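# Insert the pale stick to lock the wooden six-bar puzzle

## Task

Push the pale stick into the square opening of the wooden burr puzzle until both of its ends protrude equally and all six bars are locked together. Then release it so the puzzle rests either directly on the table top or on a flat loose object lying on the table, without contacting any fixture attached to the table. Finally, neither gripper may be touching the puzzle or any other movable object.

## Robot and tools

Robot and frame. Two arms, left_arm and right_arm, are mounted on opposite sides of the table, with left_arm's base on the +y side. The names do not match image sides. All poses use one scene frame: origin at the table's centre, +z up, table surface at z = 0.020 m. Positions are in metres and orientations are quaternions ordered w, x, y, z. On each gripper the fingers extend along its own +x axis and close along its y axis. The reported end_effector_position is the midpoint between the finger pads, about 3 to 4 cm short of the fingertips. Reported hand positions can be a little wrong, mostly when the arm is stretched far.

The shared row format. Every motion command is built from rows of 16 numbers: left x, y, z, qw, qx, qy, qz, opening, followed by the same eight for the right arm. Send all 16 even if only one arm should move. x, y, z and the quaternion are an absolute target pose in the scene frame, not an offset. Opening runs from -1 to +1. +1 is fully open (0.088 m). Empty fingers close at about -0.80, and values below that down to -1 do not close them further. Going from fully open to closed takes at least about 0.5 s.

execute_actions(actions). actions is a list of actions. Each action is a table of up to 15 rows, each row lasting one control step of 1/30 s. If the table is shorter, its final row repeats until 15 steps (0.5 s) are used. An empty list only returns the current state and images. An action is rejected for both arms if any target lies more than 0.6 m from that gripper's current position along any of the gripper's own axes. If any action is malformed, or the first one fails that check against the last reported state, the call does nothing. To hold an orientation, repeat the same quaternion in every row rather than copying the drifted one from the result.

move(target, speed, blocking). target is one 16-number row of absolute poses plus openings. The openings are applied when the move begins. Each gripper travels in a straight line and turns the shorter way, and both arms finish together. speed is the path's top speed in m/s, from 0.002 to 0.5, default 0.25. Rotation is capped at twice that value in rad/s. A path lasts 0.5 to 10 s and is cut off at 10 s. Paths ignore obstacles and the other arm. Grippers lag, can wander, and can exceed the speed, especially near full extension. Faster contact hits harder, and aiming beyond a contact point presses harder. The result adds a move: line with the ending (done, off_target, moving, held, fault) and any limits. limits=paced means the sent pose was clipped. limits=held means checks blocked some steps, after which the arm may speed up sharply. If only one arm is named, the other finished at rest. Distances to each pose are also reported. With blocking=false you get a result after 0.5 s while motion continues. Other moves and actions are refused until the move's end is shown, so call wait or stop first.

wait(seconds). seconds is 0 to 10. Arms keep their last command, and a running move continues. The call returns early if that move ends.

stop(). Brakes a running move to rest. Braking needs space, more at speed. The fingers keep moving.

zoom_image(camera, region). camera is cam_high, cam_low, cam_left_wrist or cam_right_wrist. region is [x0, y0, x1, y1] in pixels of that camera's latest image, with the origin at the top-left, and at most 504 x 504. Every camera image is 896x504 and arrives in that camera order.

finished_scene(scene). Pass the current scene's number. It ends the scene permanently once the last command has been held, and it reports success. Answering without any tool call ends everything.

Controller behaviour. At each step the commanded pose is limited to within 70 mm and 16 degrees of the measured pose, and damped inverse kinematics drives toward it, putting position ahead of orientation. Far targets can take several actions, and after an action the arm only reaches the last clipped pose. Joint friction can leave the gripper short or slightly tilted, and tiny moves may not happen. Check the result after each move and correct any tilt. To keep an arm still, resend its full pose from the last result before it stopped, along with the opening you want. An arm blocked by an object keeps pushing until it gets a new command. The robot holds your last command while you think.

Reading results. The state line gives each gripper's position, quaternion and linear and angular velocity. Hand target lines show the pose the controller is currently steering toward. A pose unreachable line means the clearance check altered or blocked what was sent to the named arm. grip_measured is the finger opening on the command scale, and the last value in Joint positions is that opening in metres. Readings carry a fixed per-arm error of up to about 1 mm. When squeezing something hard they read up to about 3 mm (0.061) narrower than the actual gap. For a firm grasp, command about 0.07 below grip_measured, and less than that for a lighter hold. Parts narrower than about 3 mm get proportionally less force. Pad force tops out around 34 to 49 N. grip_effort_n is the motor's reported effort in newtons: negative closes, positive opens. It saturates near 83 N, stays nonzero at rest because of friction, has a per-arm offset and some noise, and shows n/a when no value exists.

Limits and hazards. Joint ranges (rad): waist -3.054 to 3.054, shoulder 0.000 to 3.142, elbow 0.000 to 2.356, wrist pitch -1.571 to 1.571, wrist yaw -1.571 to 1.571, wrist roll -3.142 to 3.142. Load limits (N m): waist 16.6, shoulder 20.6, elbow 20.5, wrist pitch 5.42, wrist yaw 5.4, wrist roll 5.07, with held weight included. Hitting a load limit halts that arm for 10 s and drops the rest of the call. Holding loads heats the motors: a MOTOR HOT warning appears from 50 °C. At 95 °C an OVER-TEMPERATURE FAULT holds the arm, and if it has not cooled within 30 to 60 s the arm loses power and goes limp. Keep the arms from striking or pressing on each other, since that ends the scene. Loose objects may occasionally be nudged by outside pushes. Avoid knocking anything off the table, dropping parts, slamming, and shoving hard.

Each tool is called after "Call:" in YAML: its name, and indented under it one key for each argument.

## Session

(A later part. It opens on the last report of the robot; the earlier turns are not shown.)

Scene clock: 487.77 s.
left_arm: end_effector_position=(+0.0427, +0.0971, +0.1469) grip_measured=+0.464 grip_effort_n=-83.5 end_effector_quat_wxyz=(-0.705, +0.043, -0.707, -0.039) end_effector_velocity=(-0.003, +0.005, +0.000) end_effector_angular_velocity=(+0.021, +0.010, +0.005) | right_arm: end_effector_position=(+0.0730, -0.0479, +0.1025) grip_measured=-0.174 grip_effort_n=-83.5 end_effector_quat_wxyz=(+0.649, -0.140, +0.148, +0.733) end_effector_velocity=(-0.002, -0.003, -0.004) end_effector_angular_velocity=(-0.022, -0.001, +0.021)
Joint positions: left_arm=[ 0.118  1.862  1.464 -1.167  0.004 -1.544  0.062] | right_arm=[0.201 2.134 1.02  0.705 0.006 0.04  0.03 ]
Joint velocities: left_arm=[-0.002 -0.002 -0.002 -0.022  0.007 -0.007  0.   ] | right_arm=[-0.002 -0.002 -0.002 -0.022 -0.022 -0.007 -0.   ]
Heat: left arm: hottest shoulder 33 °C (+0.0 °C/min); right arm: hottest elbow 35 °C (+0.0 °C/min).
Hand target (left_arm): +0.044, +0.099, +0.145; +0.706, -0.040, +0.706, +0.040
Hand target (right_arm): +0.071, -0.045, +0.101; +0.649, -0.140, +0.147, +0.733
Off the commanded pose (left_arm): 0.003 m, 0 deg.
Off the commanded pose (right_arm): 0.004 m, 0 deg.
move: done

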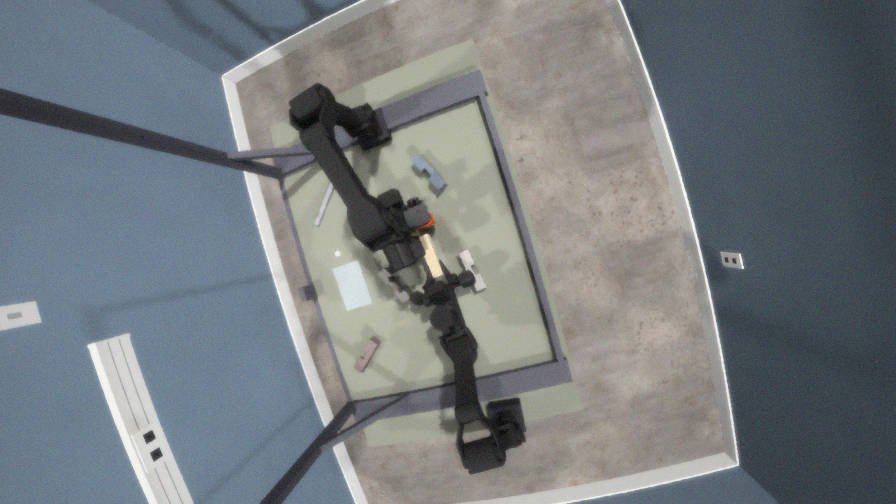

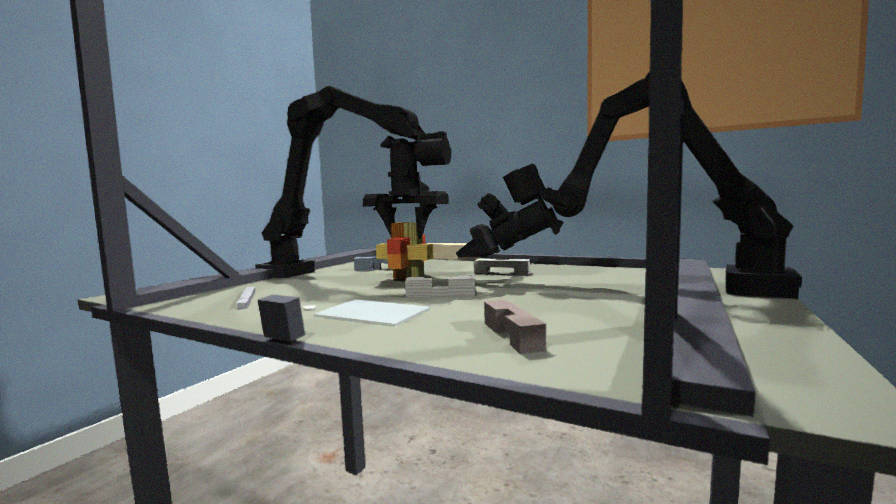

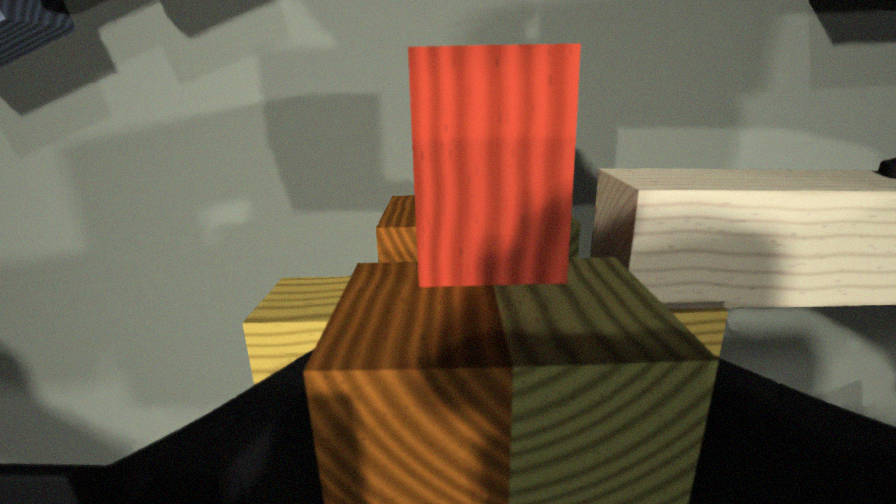

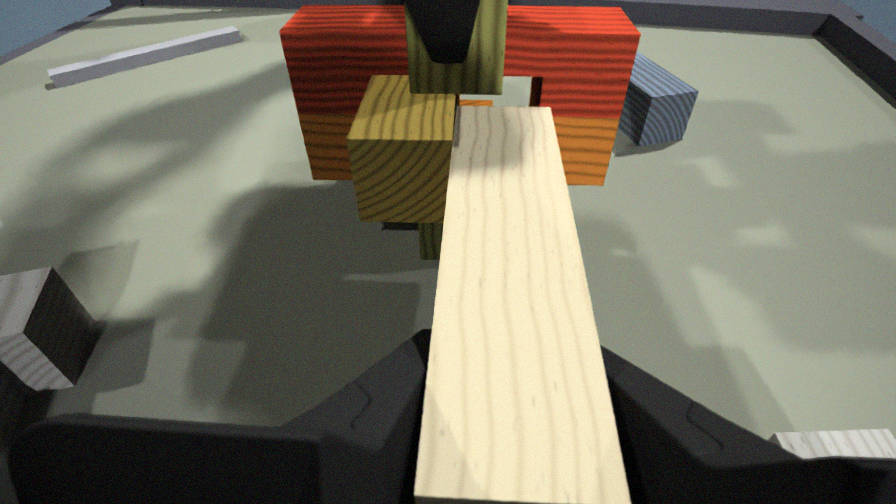

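Call:
execute_actions:
  actions: []

Scene clock: 499.63 s.
left_arm: end_effector_position=(+0.0427, +0.0971, +0.1469) grip_measured=+0.464 grip_effort_n=-83.5 end_effector_quat_wxyz=(-0.705, +0.043, -0.707, -0.039) end_effector_velocity=(+0.001, +0.007, -0.001) end_effector_angular_velocity=(+0.028, -0.003, +0.010) | right_arm: end_effector_position=(+0.0730, -0.0478, +0.1026) grip_measured=-0.174 grip_effort_n=-83.5 end_effector_quat_wxyz=(+0.649, -0.140, +0.148, +0.733) end_effector_velocity=(-0.002, -0.001, +0.001) end_effector_angular_velocity=(-0.003, +0.002, +0.021)
Joint positions: left_arm=[ 0.118  1.862  1.464 -1.167  0.004 -1.544  0.062] | right_arm=[0.201 2.134 1.02  0.705 0.006 0.04  0.03 ]
Joint velocities: left_arm=[ 0.002 -0.002 -0.007 -0.022 -0.007 -0.007  0.   ] | right_arm=[-0.002 -0.007 -0.002 -0.007 -0.022 -0.007 -0.   ]
Heat: left arm: hottest shoulder 33 °C (+0.0 °C/min); right arm: hottest elbow 35 °C (+0.0 °C/min).
Hand target (left_arm): +0.044, +0.099, +0.145; +0.706, -0.040, +0.706, +0.040
Hand target (right_arm): +0.071, -0.045, +0.101; +0.649, -0.140, +0.147, +0.733
Off the commanded pose (left_arm): 0.003 m, 0 deg.
Off the commanded pose (right_arm): 0.004 m, 0 deg.

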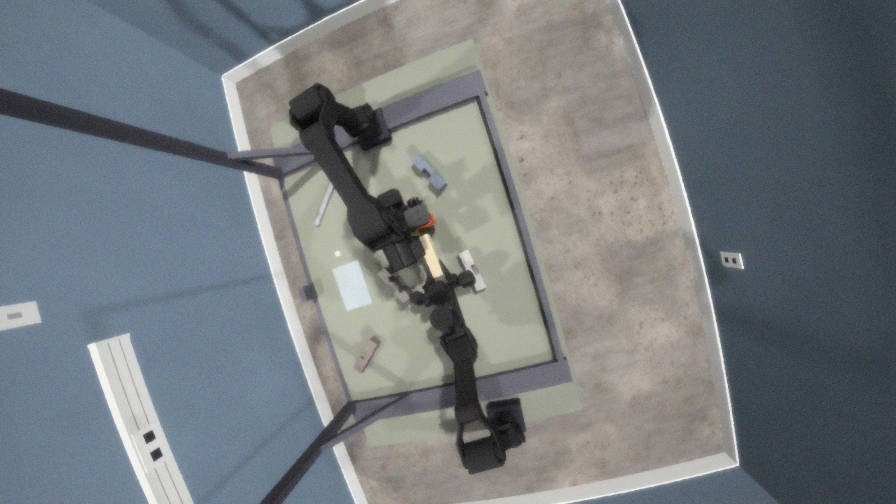

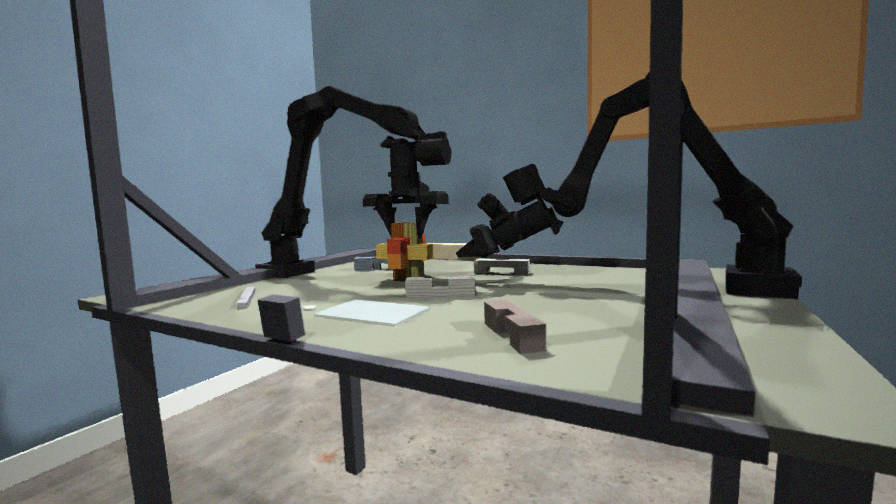

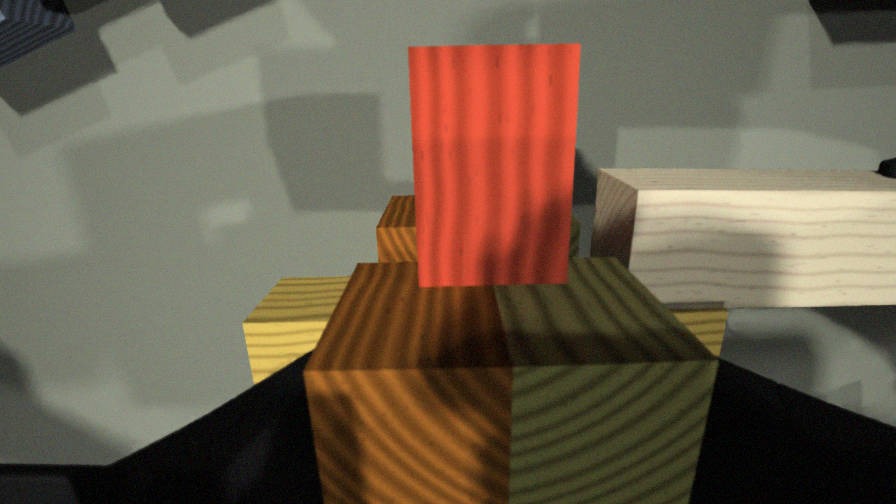

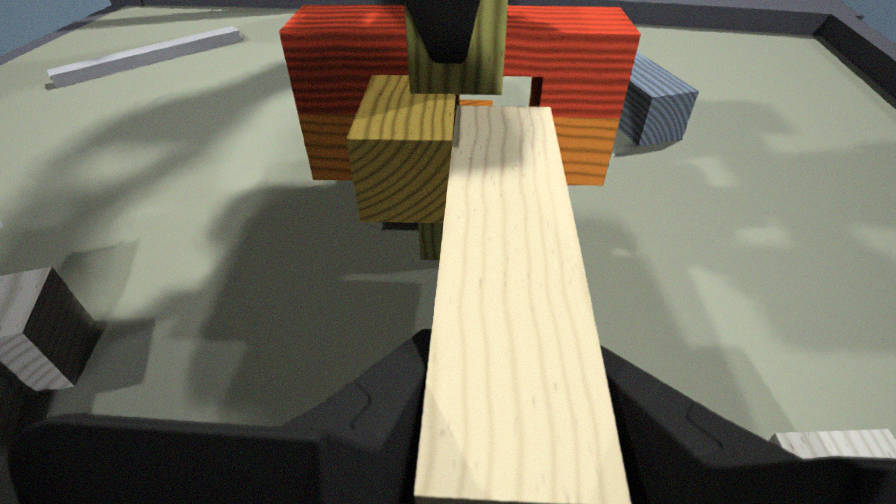

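Call:
execute_actions:
  actions:
    - [[0.044,0.0992,0.145,0.7060,-0.0401,0.7060,0.0401,0.40,0.0712,-0.0448,0.1045,0.6496,-0.1393,0.1472,0.7331,-0.24]]

Call:
zoom_image:
  camera: "cam_right_wrist"
  region: [380, 30, 600, 190]

Call:
zoom_image:
  camera: "cam_low"
  region: [400, 225, 500, 275]

Scene clock: 505.27 s.
left_arm: end_effector_position=(+0.0427, +0.0971, +0.1469) grip_measured=+0.464 grip_effort_n=-83.5 end_effector_quat_wxyz=(-0.705, +0.043, -0.707, -0.039) end_effector_velocity=(-0.002, +0.002, +0.000) end_effector_angular_velocity=(+0.006, +0.008, +0.019) | right_arm: end_effector_position=(+0.0730, -0.0478, +0.1017) grip_measured=-0.174 grip_effort_n=-83.5 end_effector_quat_wxyz=(+0.649, -0.143, +0.150, +0.732) end_effector_velocity=(+0.000, -0.001, -0.001) end_effector_angular_velocity=(-0.007, -0.005, +0.007)
Joint positions: left_arm=[ 0.118  1.862  1.464 -1.167  0.004 -1.544  0.062] | right_arm=[0.201 2.134 1.023 0.696 0.006 0.04  0.03 ]
Joint velocities: left_arm=[-0.002 -0.002 -0.002 -0.007  0.007 -0.022 -0.   ] | right_arm=[-0.002 -0.002 -0.002 -0.007 -0.007 -0.007 -0.   ]
Heat: left arm: hottest shoulder 33 °C (+0.0 °C/min); right arm: hottest elbow 35 °C (+0.0 °C/min).
Hand target (left_arm): +0.044, +0.099, +0.145; +0.706, -0.040, +0.706, +0.040
Hand target (right_arm): +0.071, -0.045, +0.105; +0.649, -0.139, +0.147, +0.733
Off the commanded pose (left_arm): 0.003 m, 0 deg.
Off the commanded pose (right_arm): 0.005 m, 0 deg.

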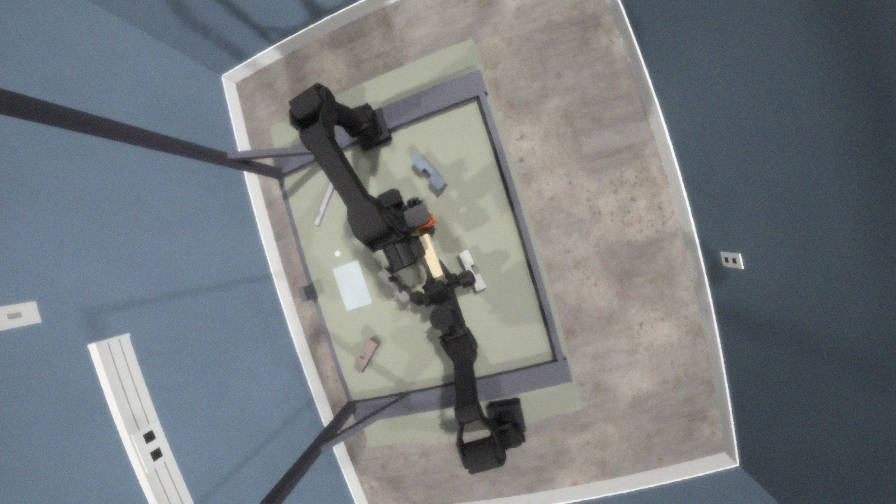

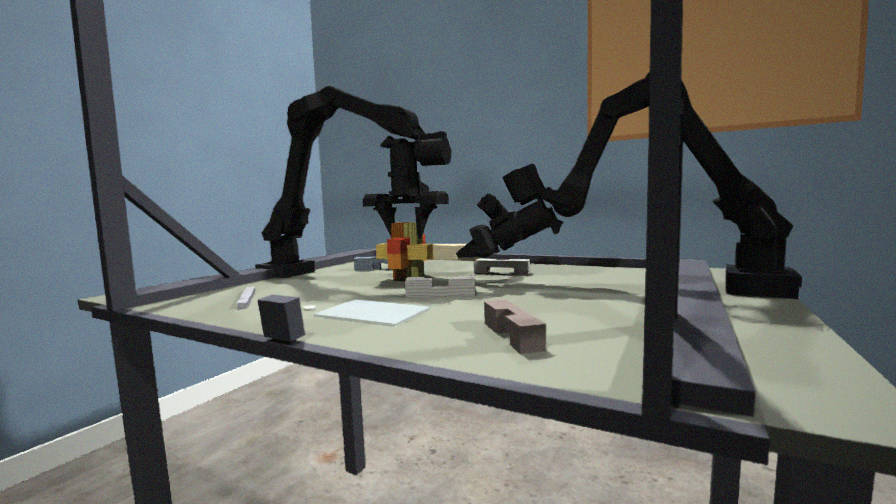

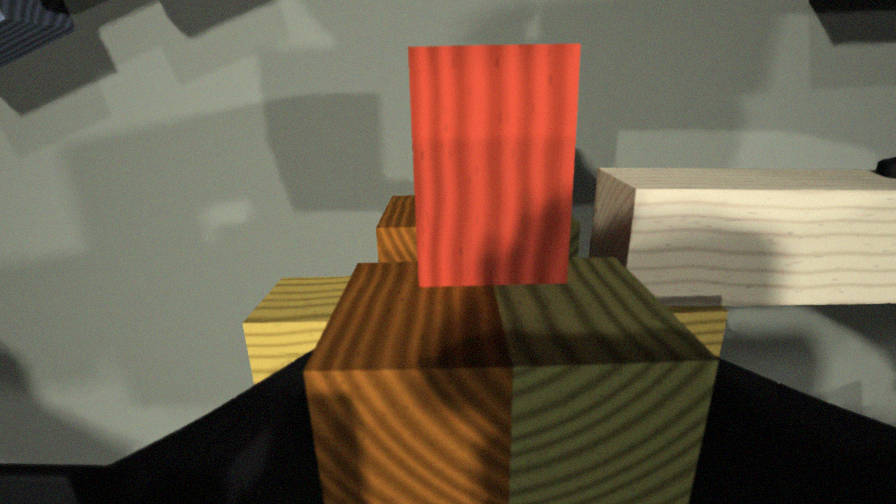

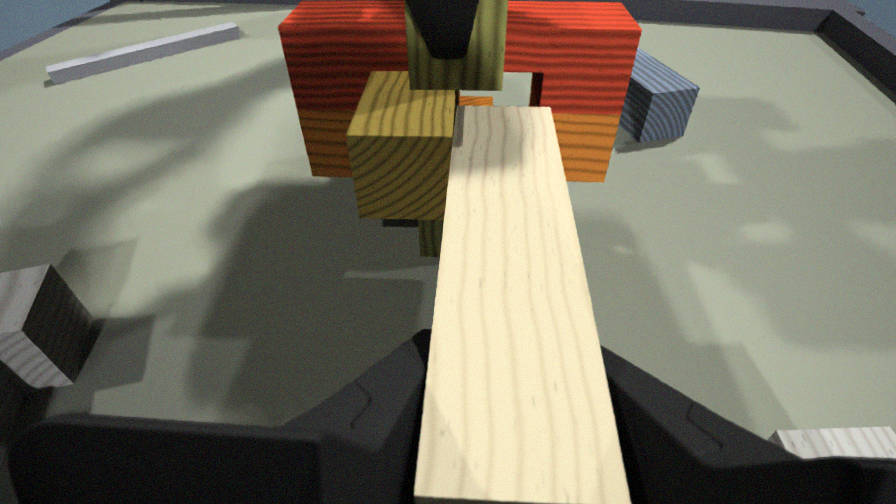

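Region (380, 30, 600, 190) of cam_right_wrist's 896x504 image, scaled by 2.291, with more detail than that image has; it fills the top 367 rows of this view, and the rest is white.

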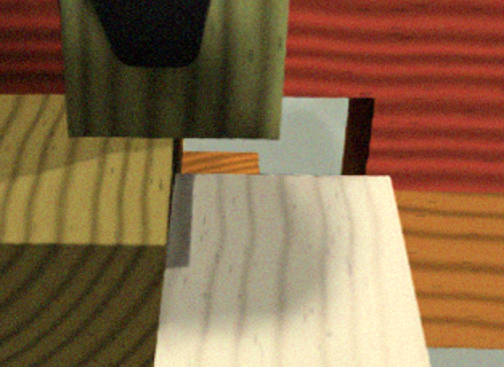

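Region (400, 225, 500, 275) of cam_low's 896x504 image, scaled by 5.040, with more detail than that image has.

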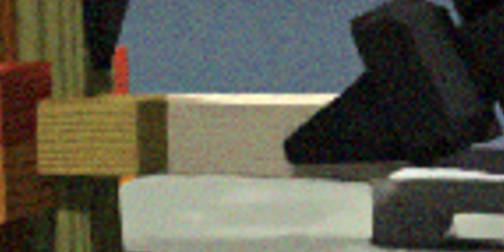

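Call:
move:
  target: [0.044,0.0992,0.145,0.7060,-0.0401,0.7060,0.0401,0.40,0.0732,-0.0627,0.1045,0.6496,-0.1393,0.1472,0.7331,-0.24]
  speed: 0.03

Call:
move:
  target: [0.044,0.0992,0.145,0.7060,-0.0401,0.7060,0.0401,0.40,0.0712,-0.0448,0.1036,0.6496,-0.1393,0.1472,0.7331,-0.24]
  speed: 0.02

Call:
zoom_image:
  camera: "cam_right_wrist"
  region: [380, 30, 600, 190]

Call:
zoom_image:
  camera: "cam_left_wrist"
  region: [560, 130, 896, 350]

Scene clock: 510.37 s.
left_arm: end_effector_position=(+0.0427, +0.0971, +0.1469) grip_measured=+0.464 grip_effort_n=-83.5 end_effector_quat_wxyz=(-0.705, +0.043, -0.707, -0.039) end_effector_velocity=(-0.000, +0.003, -0.001) end_effector_angular_velocity=(+0.013, -0.005, +0.020) | right_arm: end_effector_position=(+0.0746, -0.0608, +0.0999) grip_measured=-0.174 grip_effort_n=-83.5 end_effector_quat_wxyz=(+0.649, -0.143, +0.150, +0.732) end_effector_velocity=(+0.003, -0.002, -0.003) end_effector_angular_velocity=(-0.011, -0.011, -0.006)
Joint positions: left_arm=[ 0.118  1.862  1.464 -1.167  0.004 -1.544  0.062] | right_arm=[0.201 2.106 0.961 0.729 0.006 0.04  0.03 ]
Joint velocities: left_arm=[-0.002 -0.002 -0.007 -0.007 -0.007 -0.022 -0.   ] | right_arm=[-0.002 -0.002 -0.007 -0.007  0.007 -0.007  0.   ]
Heat: left arm: hottest shoulder 33 °C (+0.0 °C/min); right arm: hottest elbow 35 °C (+0.0 °C/min).
Hand target (left_arm): +0.044, +0.099, +0.145; +0.706, -0.040, +0.706, +0.040
Hand target (right_arm): +0.073, -0.063, +0.105; +0.649, -0.139, +0.147, +0.733
Off the commanded pose (left_arm): 0.003 m, 0 deg.
Off the commanded pose (right_arm): 0.005 m, 1 deg.
move: done

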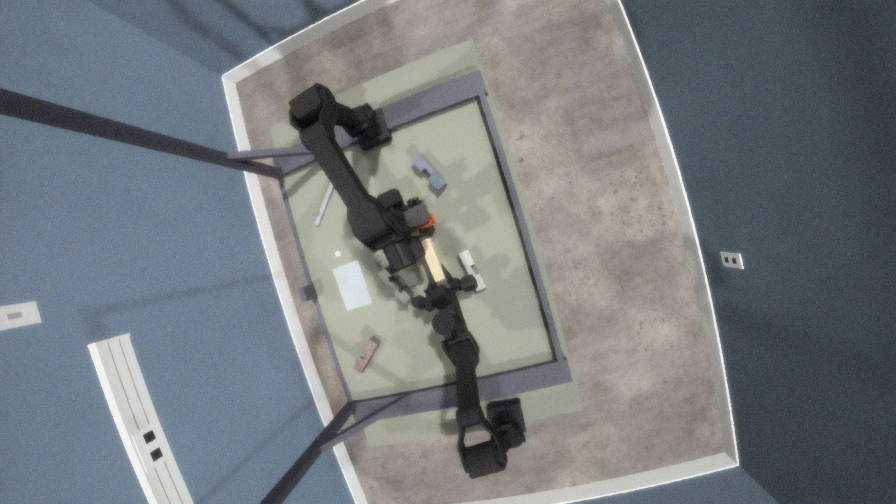

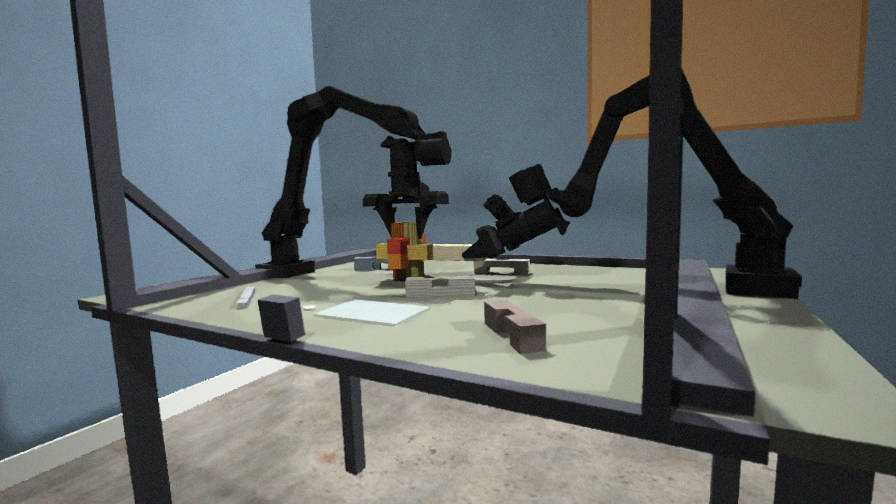

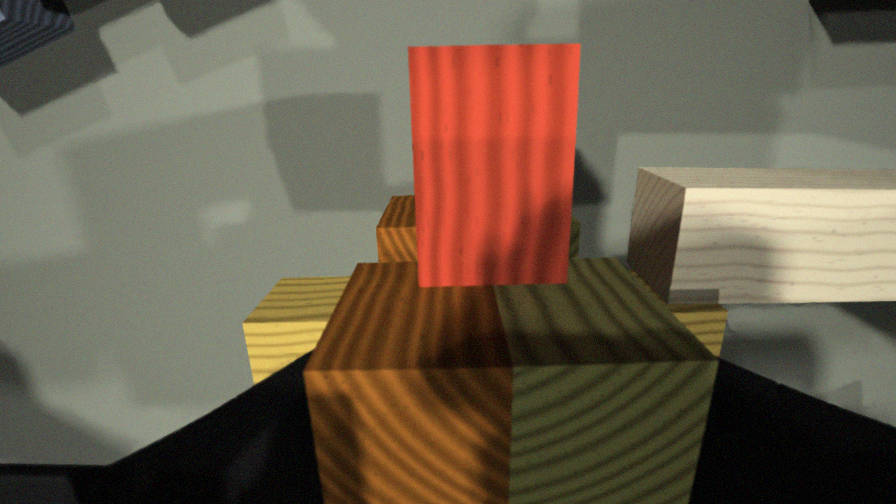

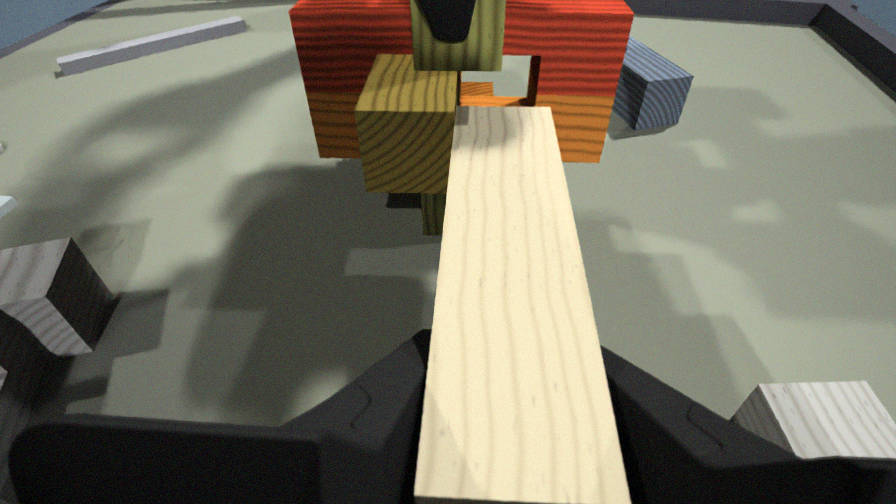

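Scene clock: 511.47 s.
left_arm: end_effector_position=(+0.0427, +0.0971, +0.1469) grip_measured=+0.464 grip_effort_n=-83.5 end_effector_quat_wxyz=(-0.705, +0.043, -0.707, -0.039) end_effector_velocity=(-0.000, +0.002, -0.001) end_effector_angular_velocity=(+0.013, -0.006, -0.010) | right_arm: end_effector_position=(+0.0730, -0.0478, +0.1044) grip_measured=-0.174 grip_effort_n=-83.5 end_effector_quat_wxyz=(+0.649, -0.140, +0.148, +0.733) end_effector_velocity=(+0.002, +0.003, +0.003) end_effector_angular_velocity=(+0.013, -0.008, -0.006)
Joint positions: left_arm=[ 0.118  1.862  1.464 -1.167  0.004 -1.544  0.062] | right_arm=[0.201 2.128 1.021 0.699 0.007 0.04  0.03 ]
Joint velocities: left_arm=[-0.002  0.002 -0.002 -0.007 -0.007  0.007 -0.   ] | right_arm=[-0.002  0.002  0.007  0.007  0.007 -0.007  0.   ]
Heat: left arm: hottest shoulder 33 °C (+0.0 °C/min); right arm: hottest elbow 35 °C (+0.0 °C/min).
Hand target (left_arm): +0.044, +0.099, +0.145; +0.706, -0.040, +0.706, +0.040
Hand target (right_arm): +0.071, -0.045, +0.104; +0.649, -0.139, +0.147, +0.733
Off the commanded pose (left_arm): 0.003 m, 0 deg.
Off the commanded pose (right_arm): 0.004 m, 0 deg.
move: done

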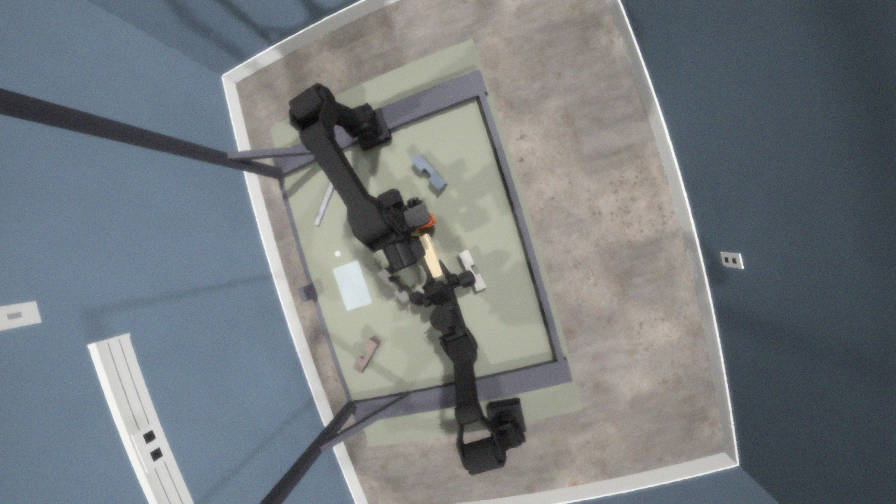

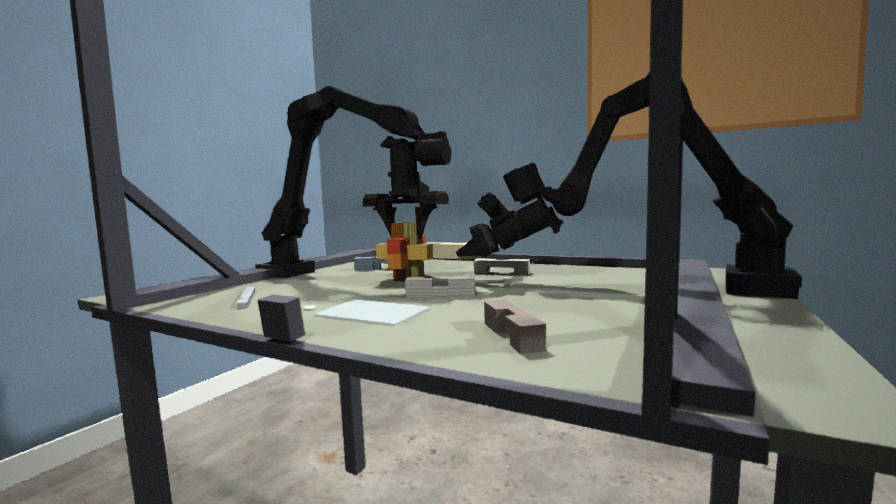

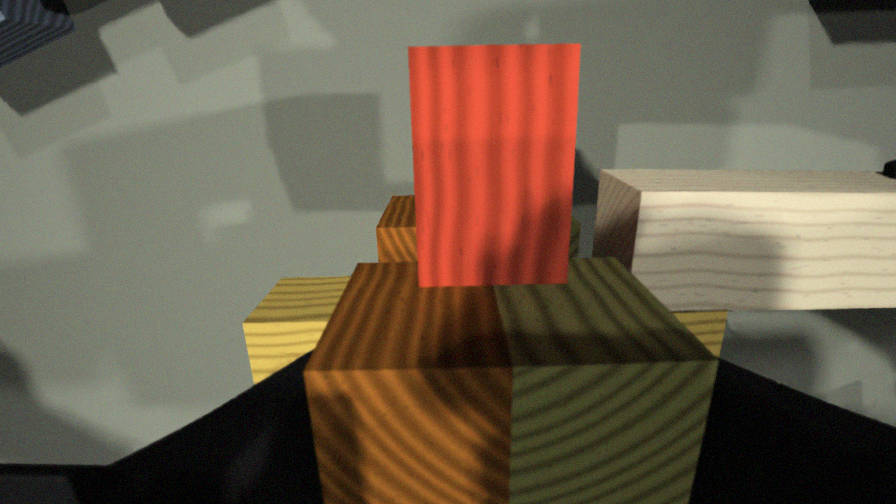

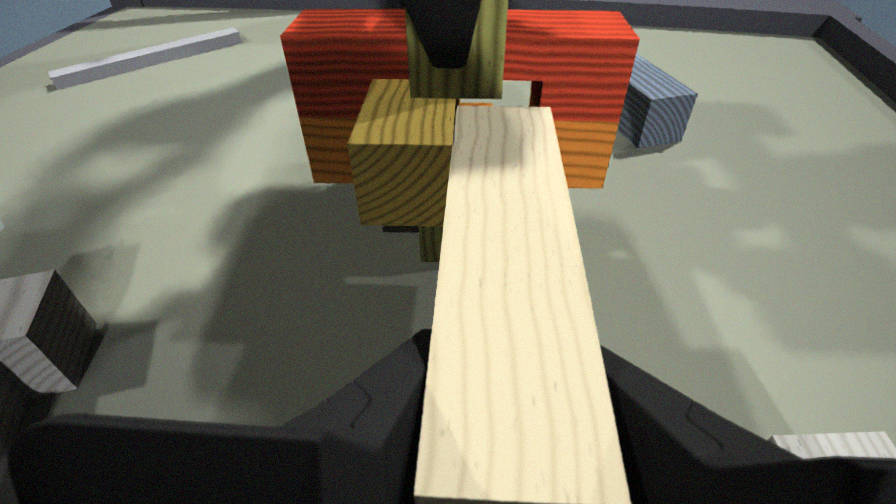

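Region (380, 30, 600, 190) of cam_right_wrist's 896x504 image, scaled by 2.291, with more detail than that image has; it fills the top 367 rows of this view, and the rest is white.

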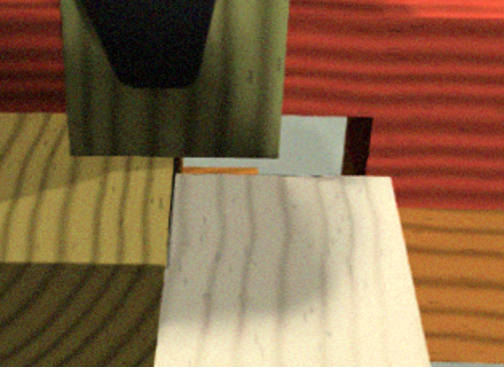

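Region (560, 130, 896, 350) of cam_left_wrist's 896x504 image, scaled by 1.500, with more detail than that image has; it fills the top 330 rows of this view, and the rest is white.

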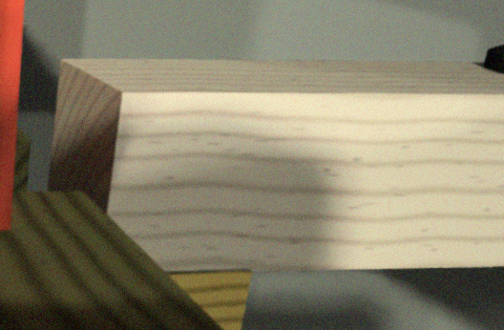

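Call:
move:
  target: [0.044,0.0992,0.145,0.7060,-0.0401,0.7060,0.0401,0.40,0.0696,-0.0309,0.1036,0.6496,-0.1393,0.1472,0.7331,-0.24]
  speed: 0.012

Call:
zoom_image:
  camera: "cam_right_wrist"
  region: [380, 30, 600, 190]

Scene clock: 514.93 s.
left_arm: end_effector_position=(+0.0427, +0.0972, +0.1469) grip_measured=+0.464 grip_effort_n=-83.5 end_effector_quat_wxyz=(-0.705, +0.042, -0.707, -0.039) end_effector_velocity=(-0.000, +0.002, +0.000) end_effector_angular_velocity=(+0.008, -0.006, -0.010) | right_arm: end_effector_position=(+0.0714, -0.0346, +0.1049) grip_measured=-0.174 grip_effort_n=-83.5 end_effector_quat_wxyz=(+0.650, -0.140, +0.148, +0.733) end_effector_velocity=(+0.000, +0.000, +0.001) end_effector_angular_velocity=(-0.002, -0.004, +0.007)
Joint positions: left_arm=[ 0.118  1.862  1.464 -1.168  0.004 -1.544  0.062] | right_arm=[0.201 2.161 1.086 0.667 0.007 0.041 0.03 ]
Joint velocities: left_arm=[-0.002 -0.002 -0.002 -0.007 -0.007  0.007  0.   ] | right_arm=[-0.002 -0.002  0.002 -0.007 -0.007 -0.007 -0.   ]
Heat: left arm: hottest shoulder 33 °C (+0.0 °C/min); right arm: hottest elbow 35 °C (+0.0 °C/min).
Hand target (left_arm): +0.044, +0.099, +0.145; +0.706, -0.040, +0.706, +0.040
Hand target (right_arm): +0.070, -0.031, +0.104; +0.649, -0.139, +0.147, +0.733
Off the commanded pose (left_arm): 0.003 m, 0 deg.
Off the commanded pose (right_arm): 0.004 m, 0 deg.
move: done

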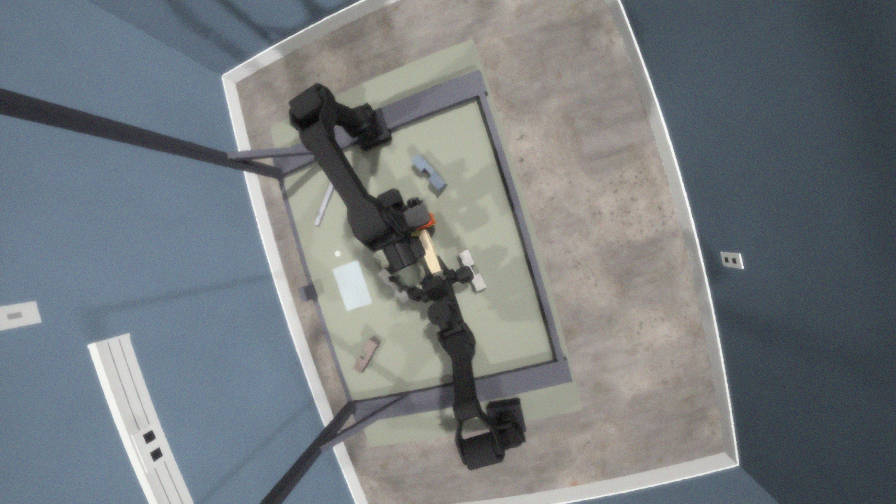

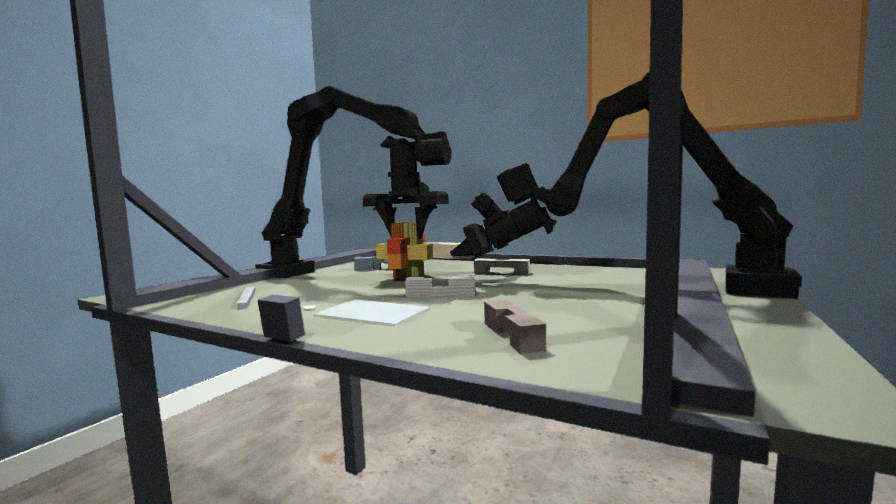

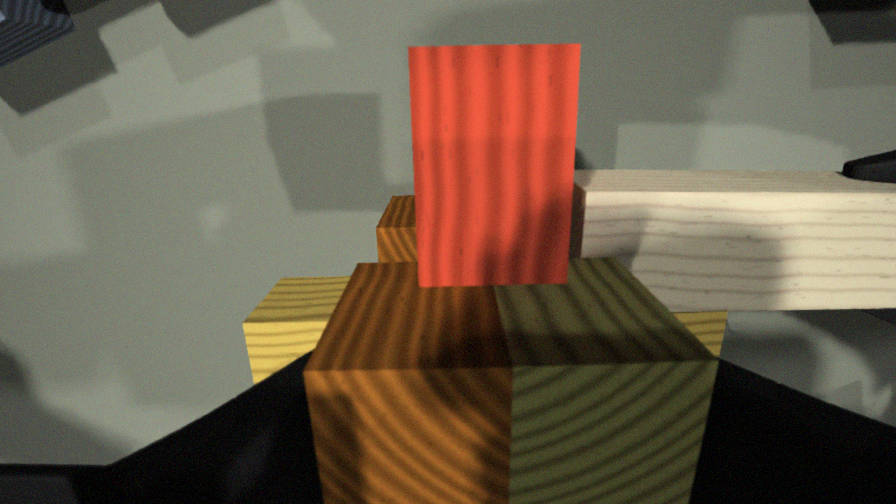

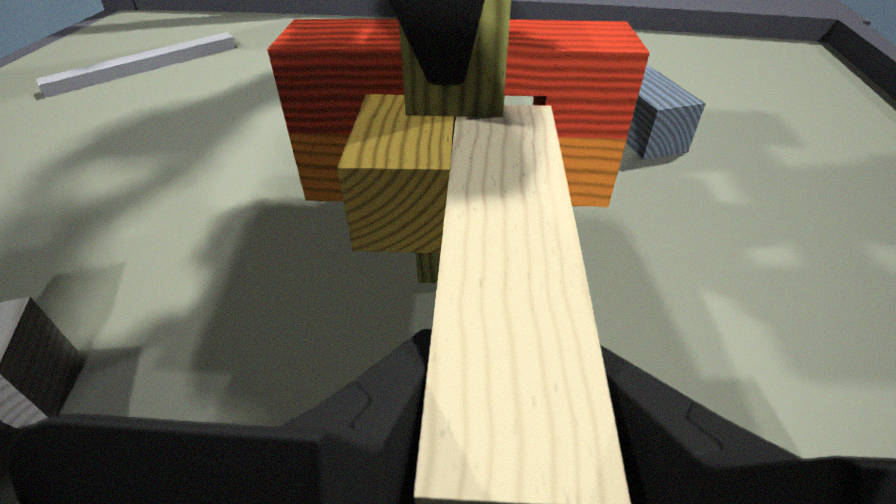

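Region (380, 30, 600, 190) of cam_right_wrist's 896x504 image, scaled by 2.291, with more detail than that image has; it fills the top 367 rows of this view, and the rest is white.

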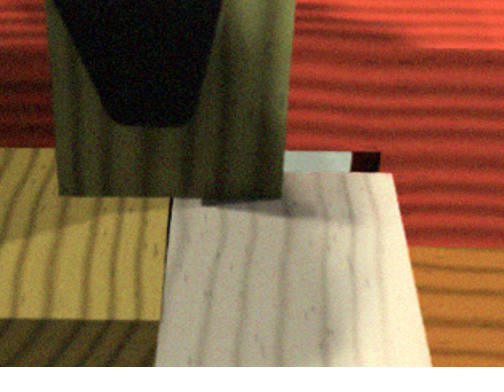

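Call:
move:
  target: [0.044,0.0992,0.145,0.7060,-0.0401,0.7060,0.0401,0.40,0.0679,-0.0160,0.1033,0.6496,-0.1393,0.1472,0.7331,-0.24]
  speed: 0.012

Call:
zoom_image:
  camera: "cam_right_wrist"
  region: [340, 60, 640, 280]

Scene clock: 519.90 s.
left_arm: end_effector_position=(+0.0422, +0.1006, +0.1465) grip_measured=+0.464 grip_effort_n=-83.5 end_effector_quat_wxyz=(-0.704, +0.037, -0.708, -0.044) end_effector_velocity=(+0.001, -0.004, +0.002) end_effector_angular_velocity=(-0.026, -0.011, -0.010) | right_arm: end_effector_position=(+0.0698, -0.0218, +0.1045) grip_measured=-0.174 grip_effort_n=-83.5 end_effector_quat_wxyz=(+0.650, -0.141, +0.149, +0.732) end_effector_velocity=(+0.000, -0.000, -0.002) end_effector_angular_velocity=(-0.007, -0.005, +0.007)
Joint positions: left_arm=[ 0.118  1.861  1.462 -1.181  0.004 -1.544  0.062] | right_arm=[0.201 2.195 1.151 0.632 0.007 0.041 0.03 ]
Joint velocities: left_arm=[-0.002 -0.007 -0.002  0.022 -0.007  0.007  0.   ] | right_arm=[-0.002  0.002  0.002 -0.007 -0.007 -0.007 -0.   ]
Heat: left arm: hottest shoulder 33 °C (+0.0 °C/min); right arm: hottest elbow 36 °C (+1.0 °C/min).
Hand target (left_arm): +0.044, +0.099, +0.145; +0.706, -0.040, +0.706, +0.040
Hand target (right_arm): +0.068, -0.016, +0.103; +0.649, -0.139, +0.147, +0.733
Off the commanded pose (left_arm): 0.003 m, 1 deg.
Off the commanded pose (right_arm): 0.006 m, 0 deg.
move: done

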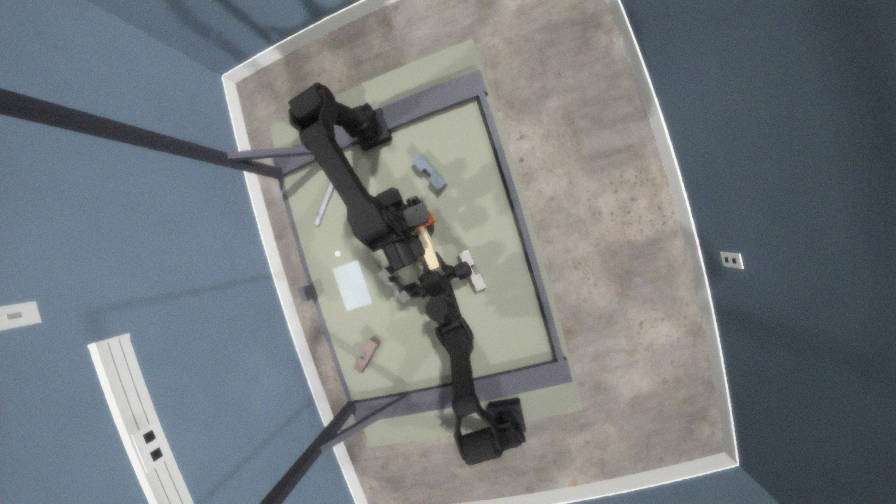

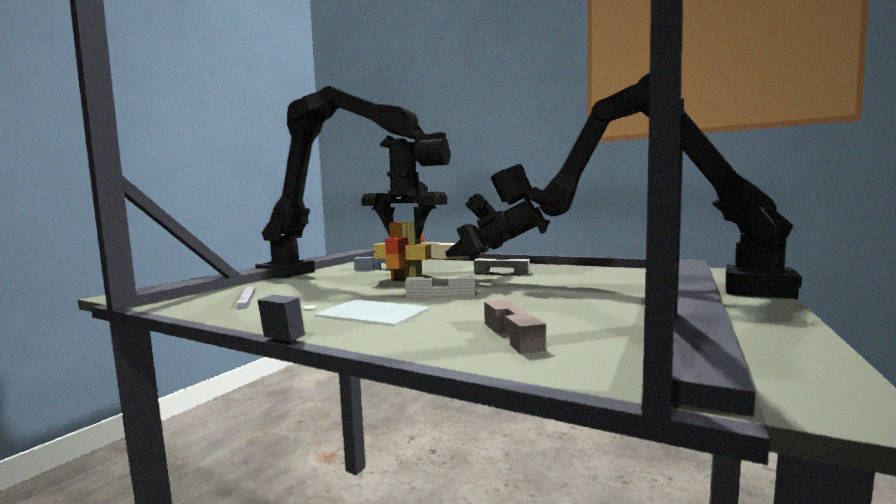

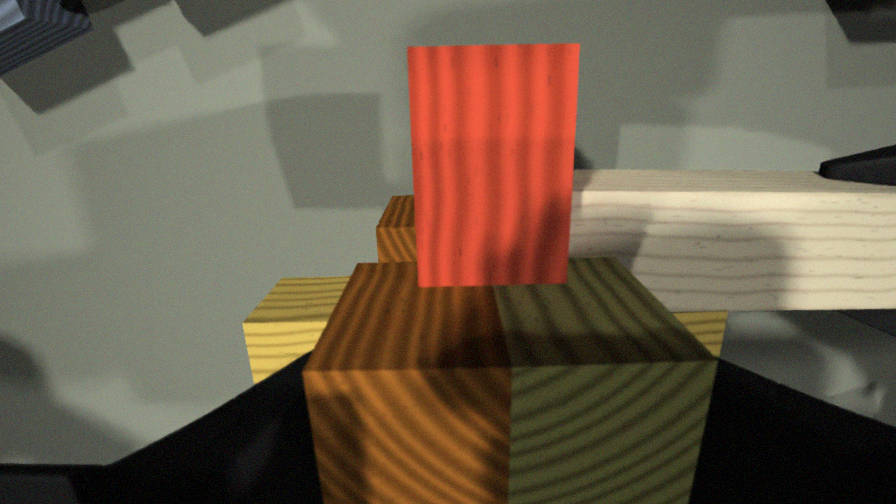

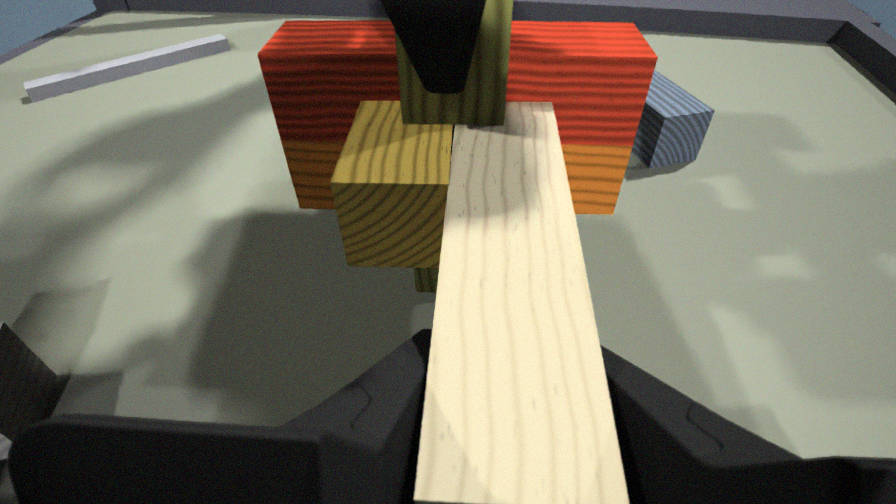

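Region (340, 60, 640, 280) of cam_right_wrist's 896x504 image, scaled by 1.680, with more detail than that image has; it fills the top 370 rows of this view, and the rest is white.

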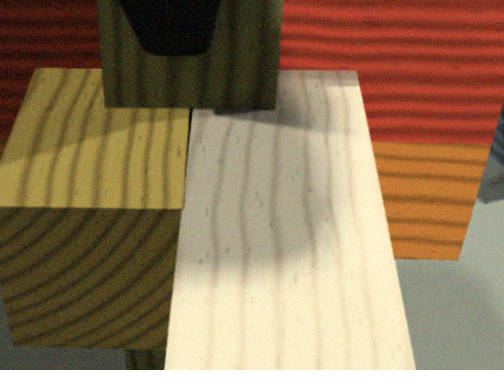

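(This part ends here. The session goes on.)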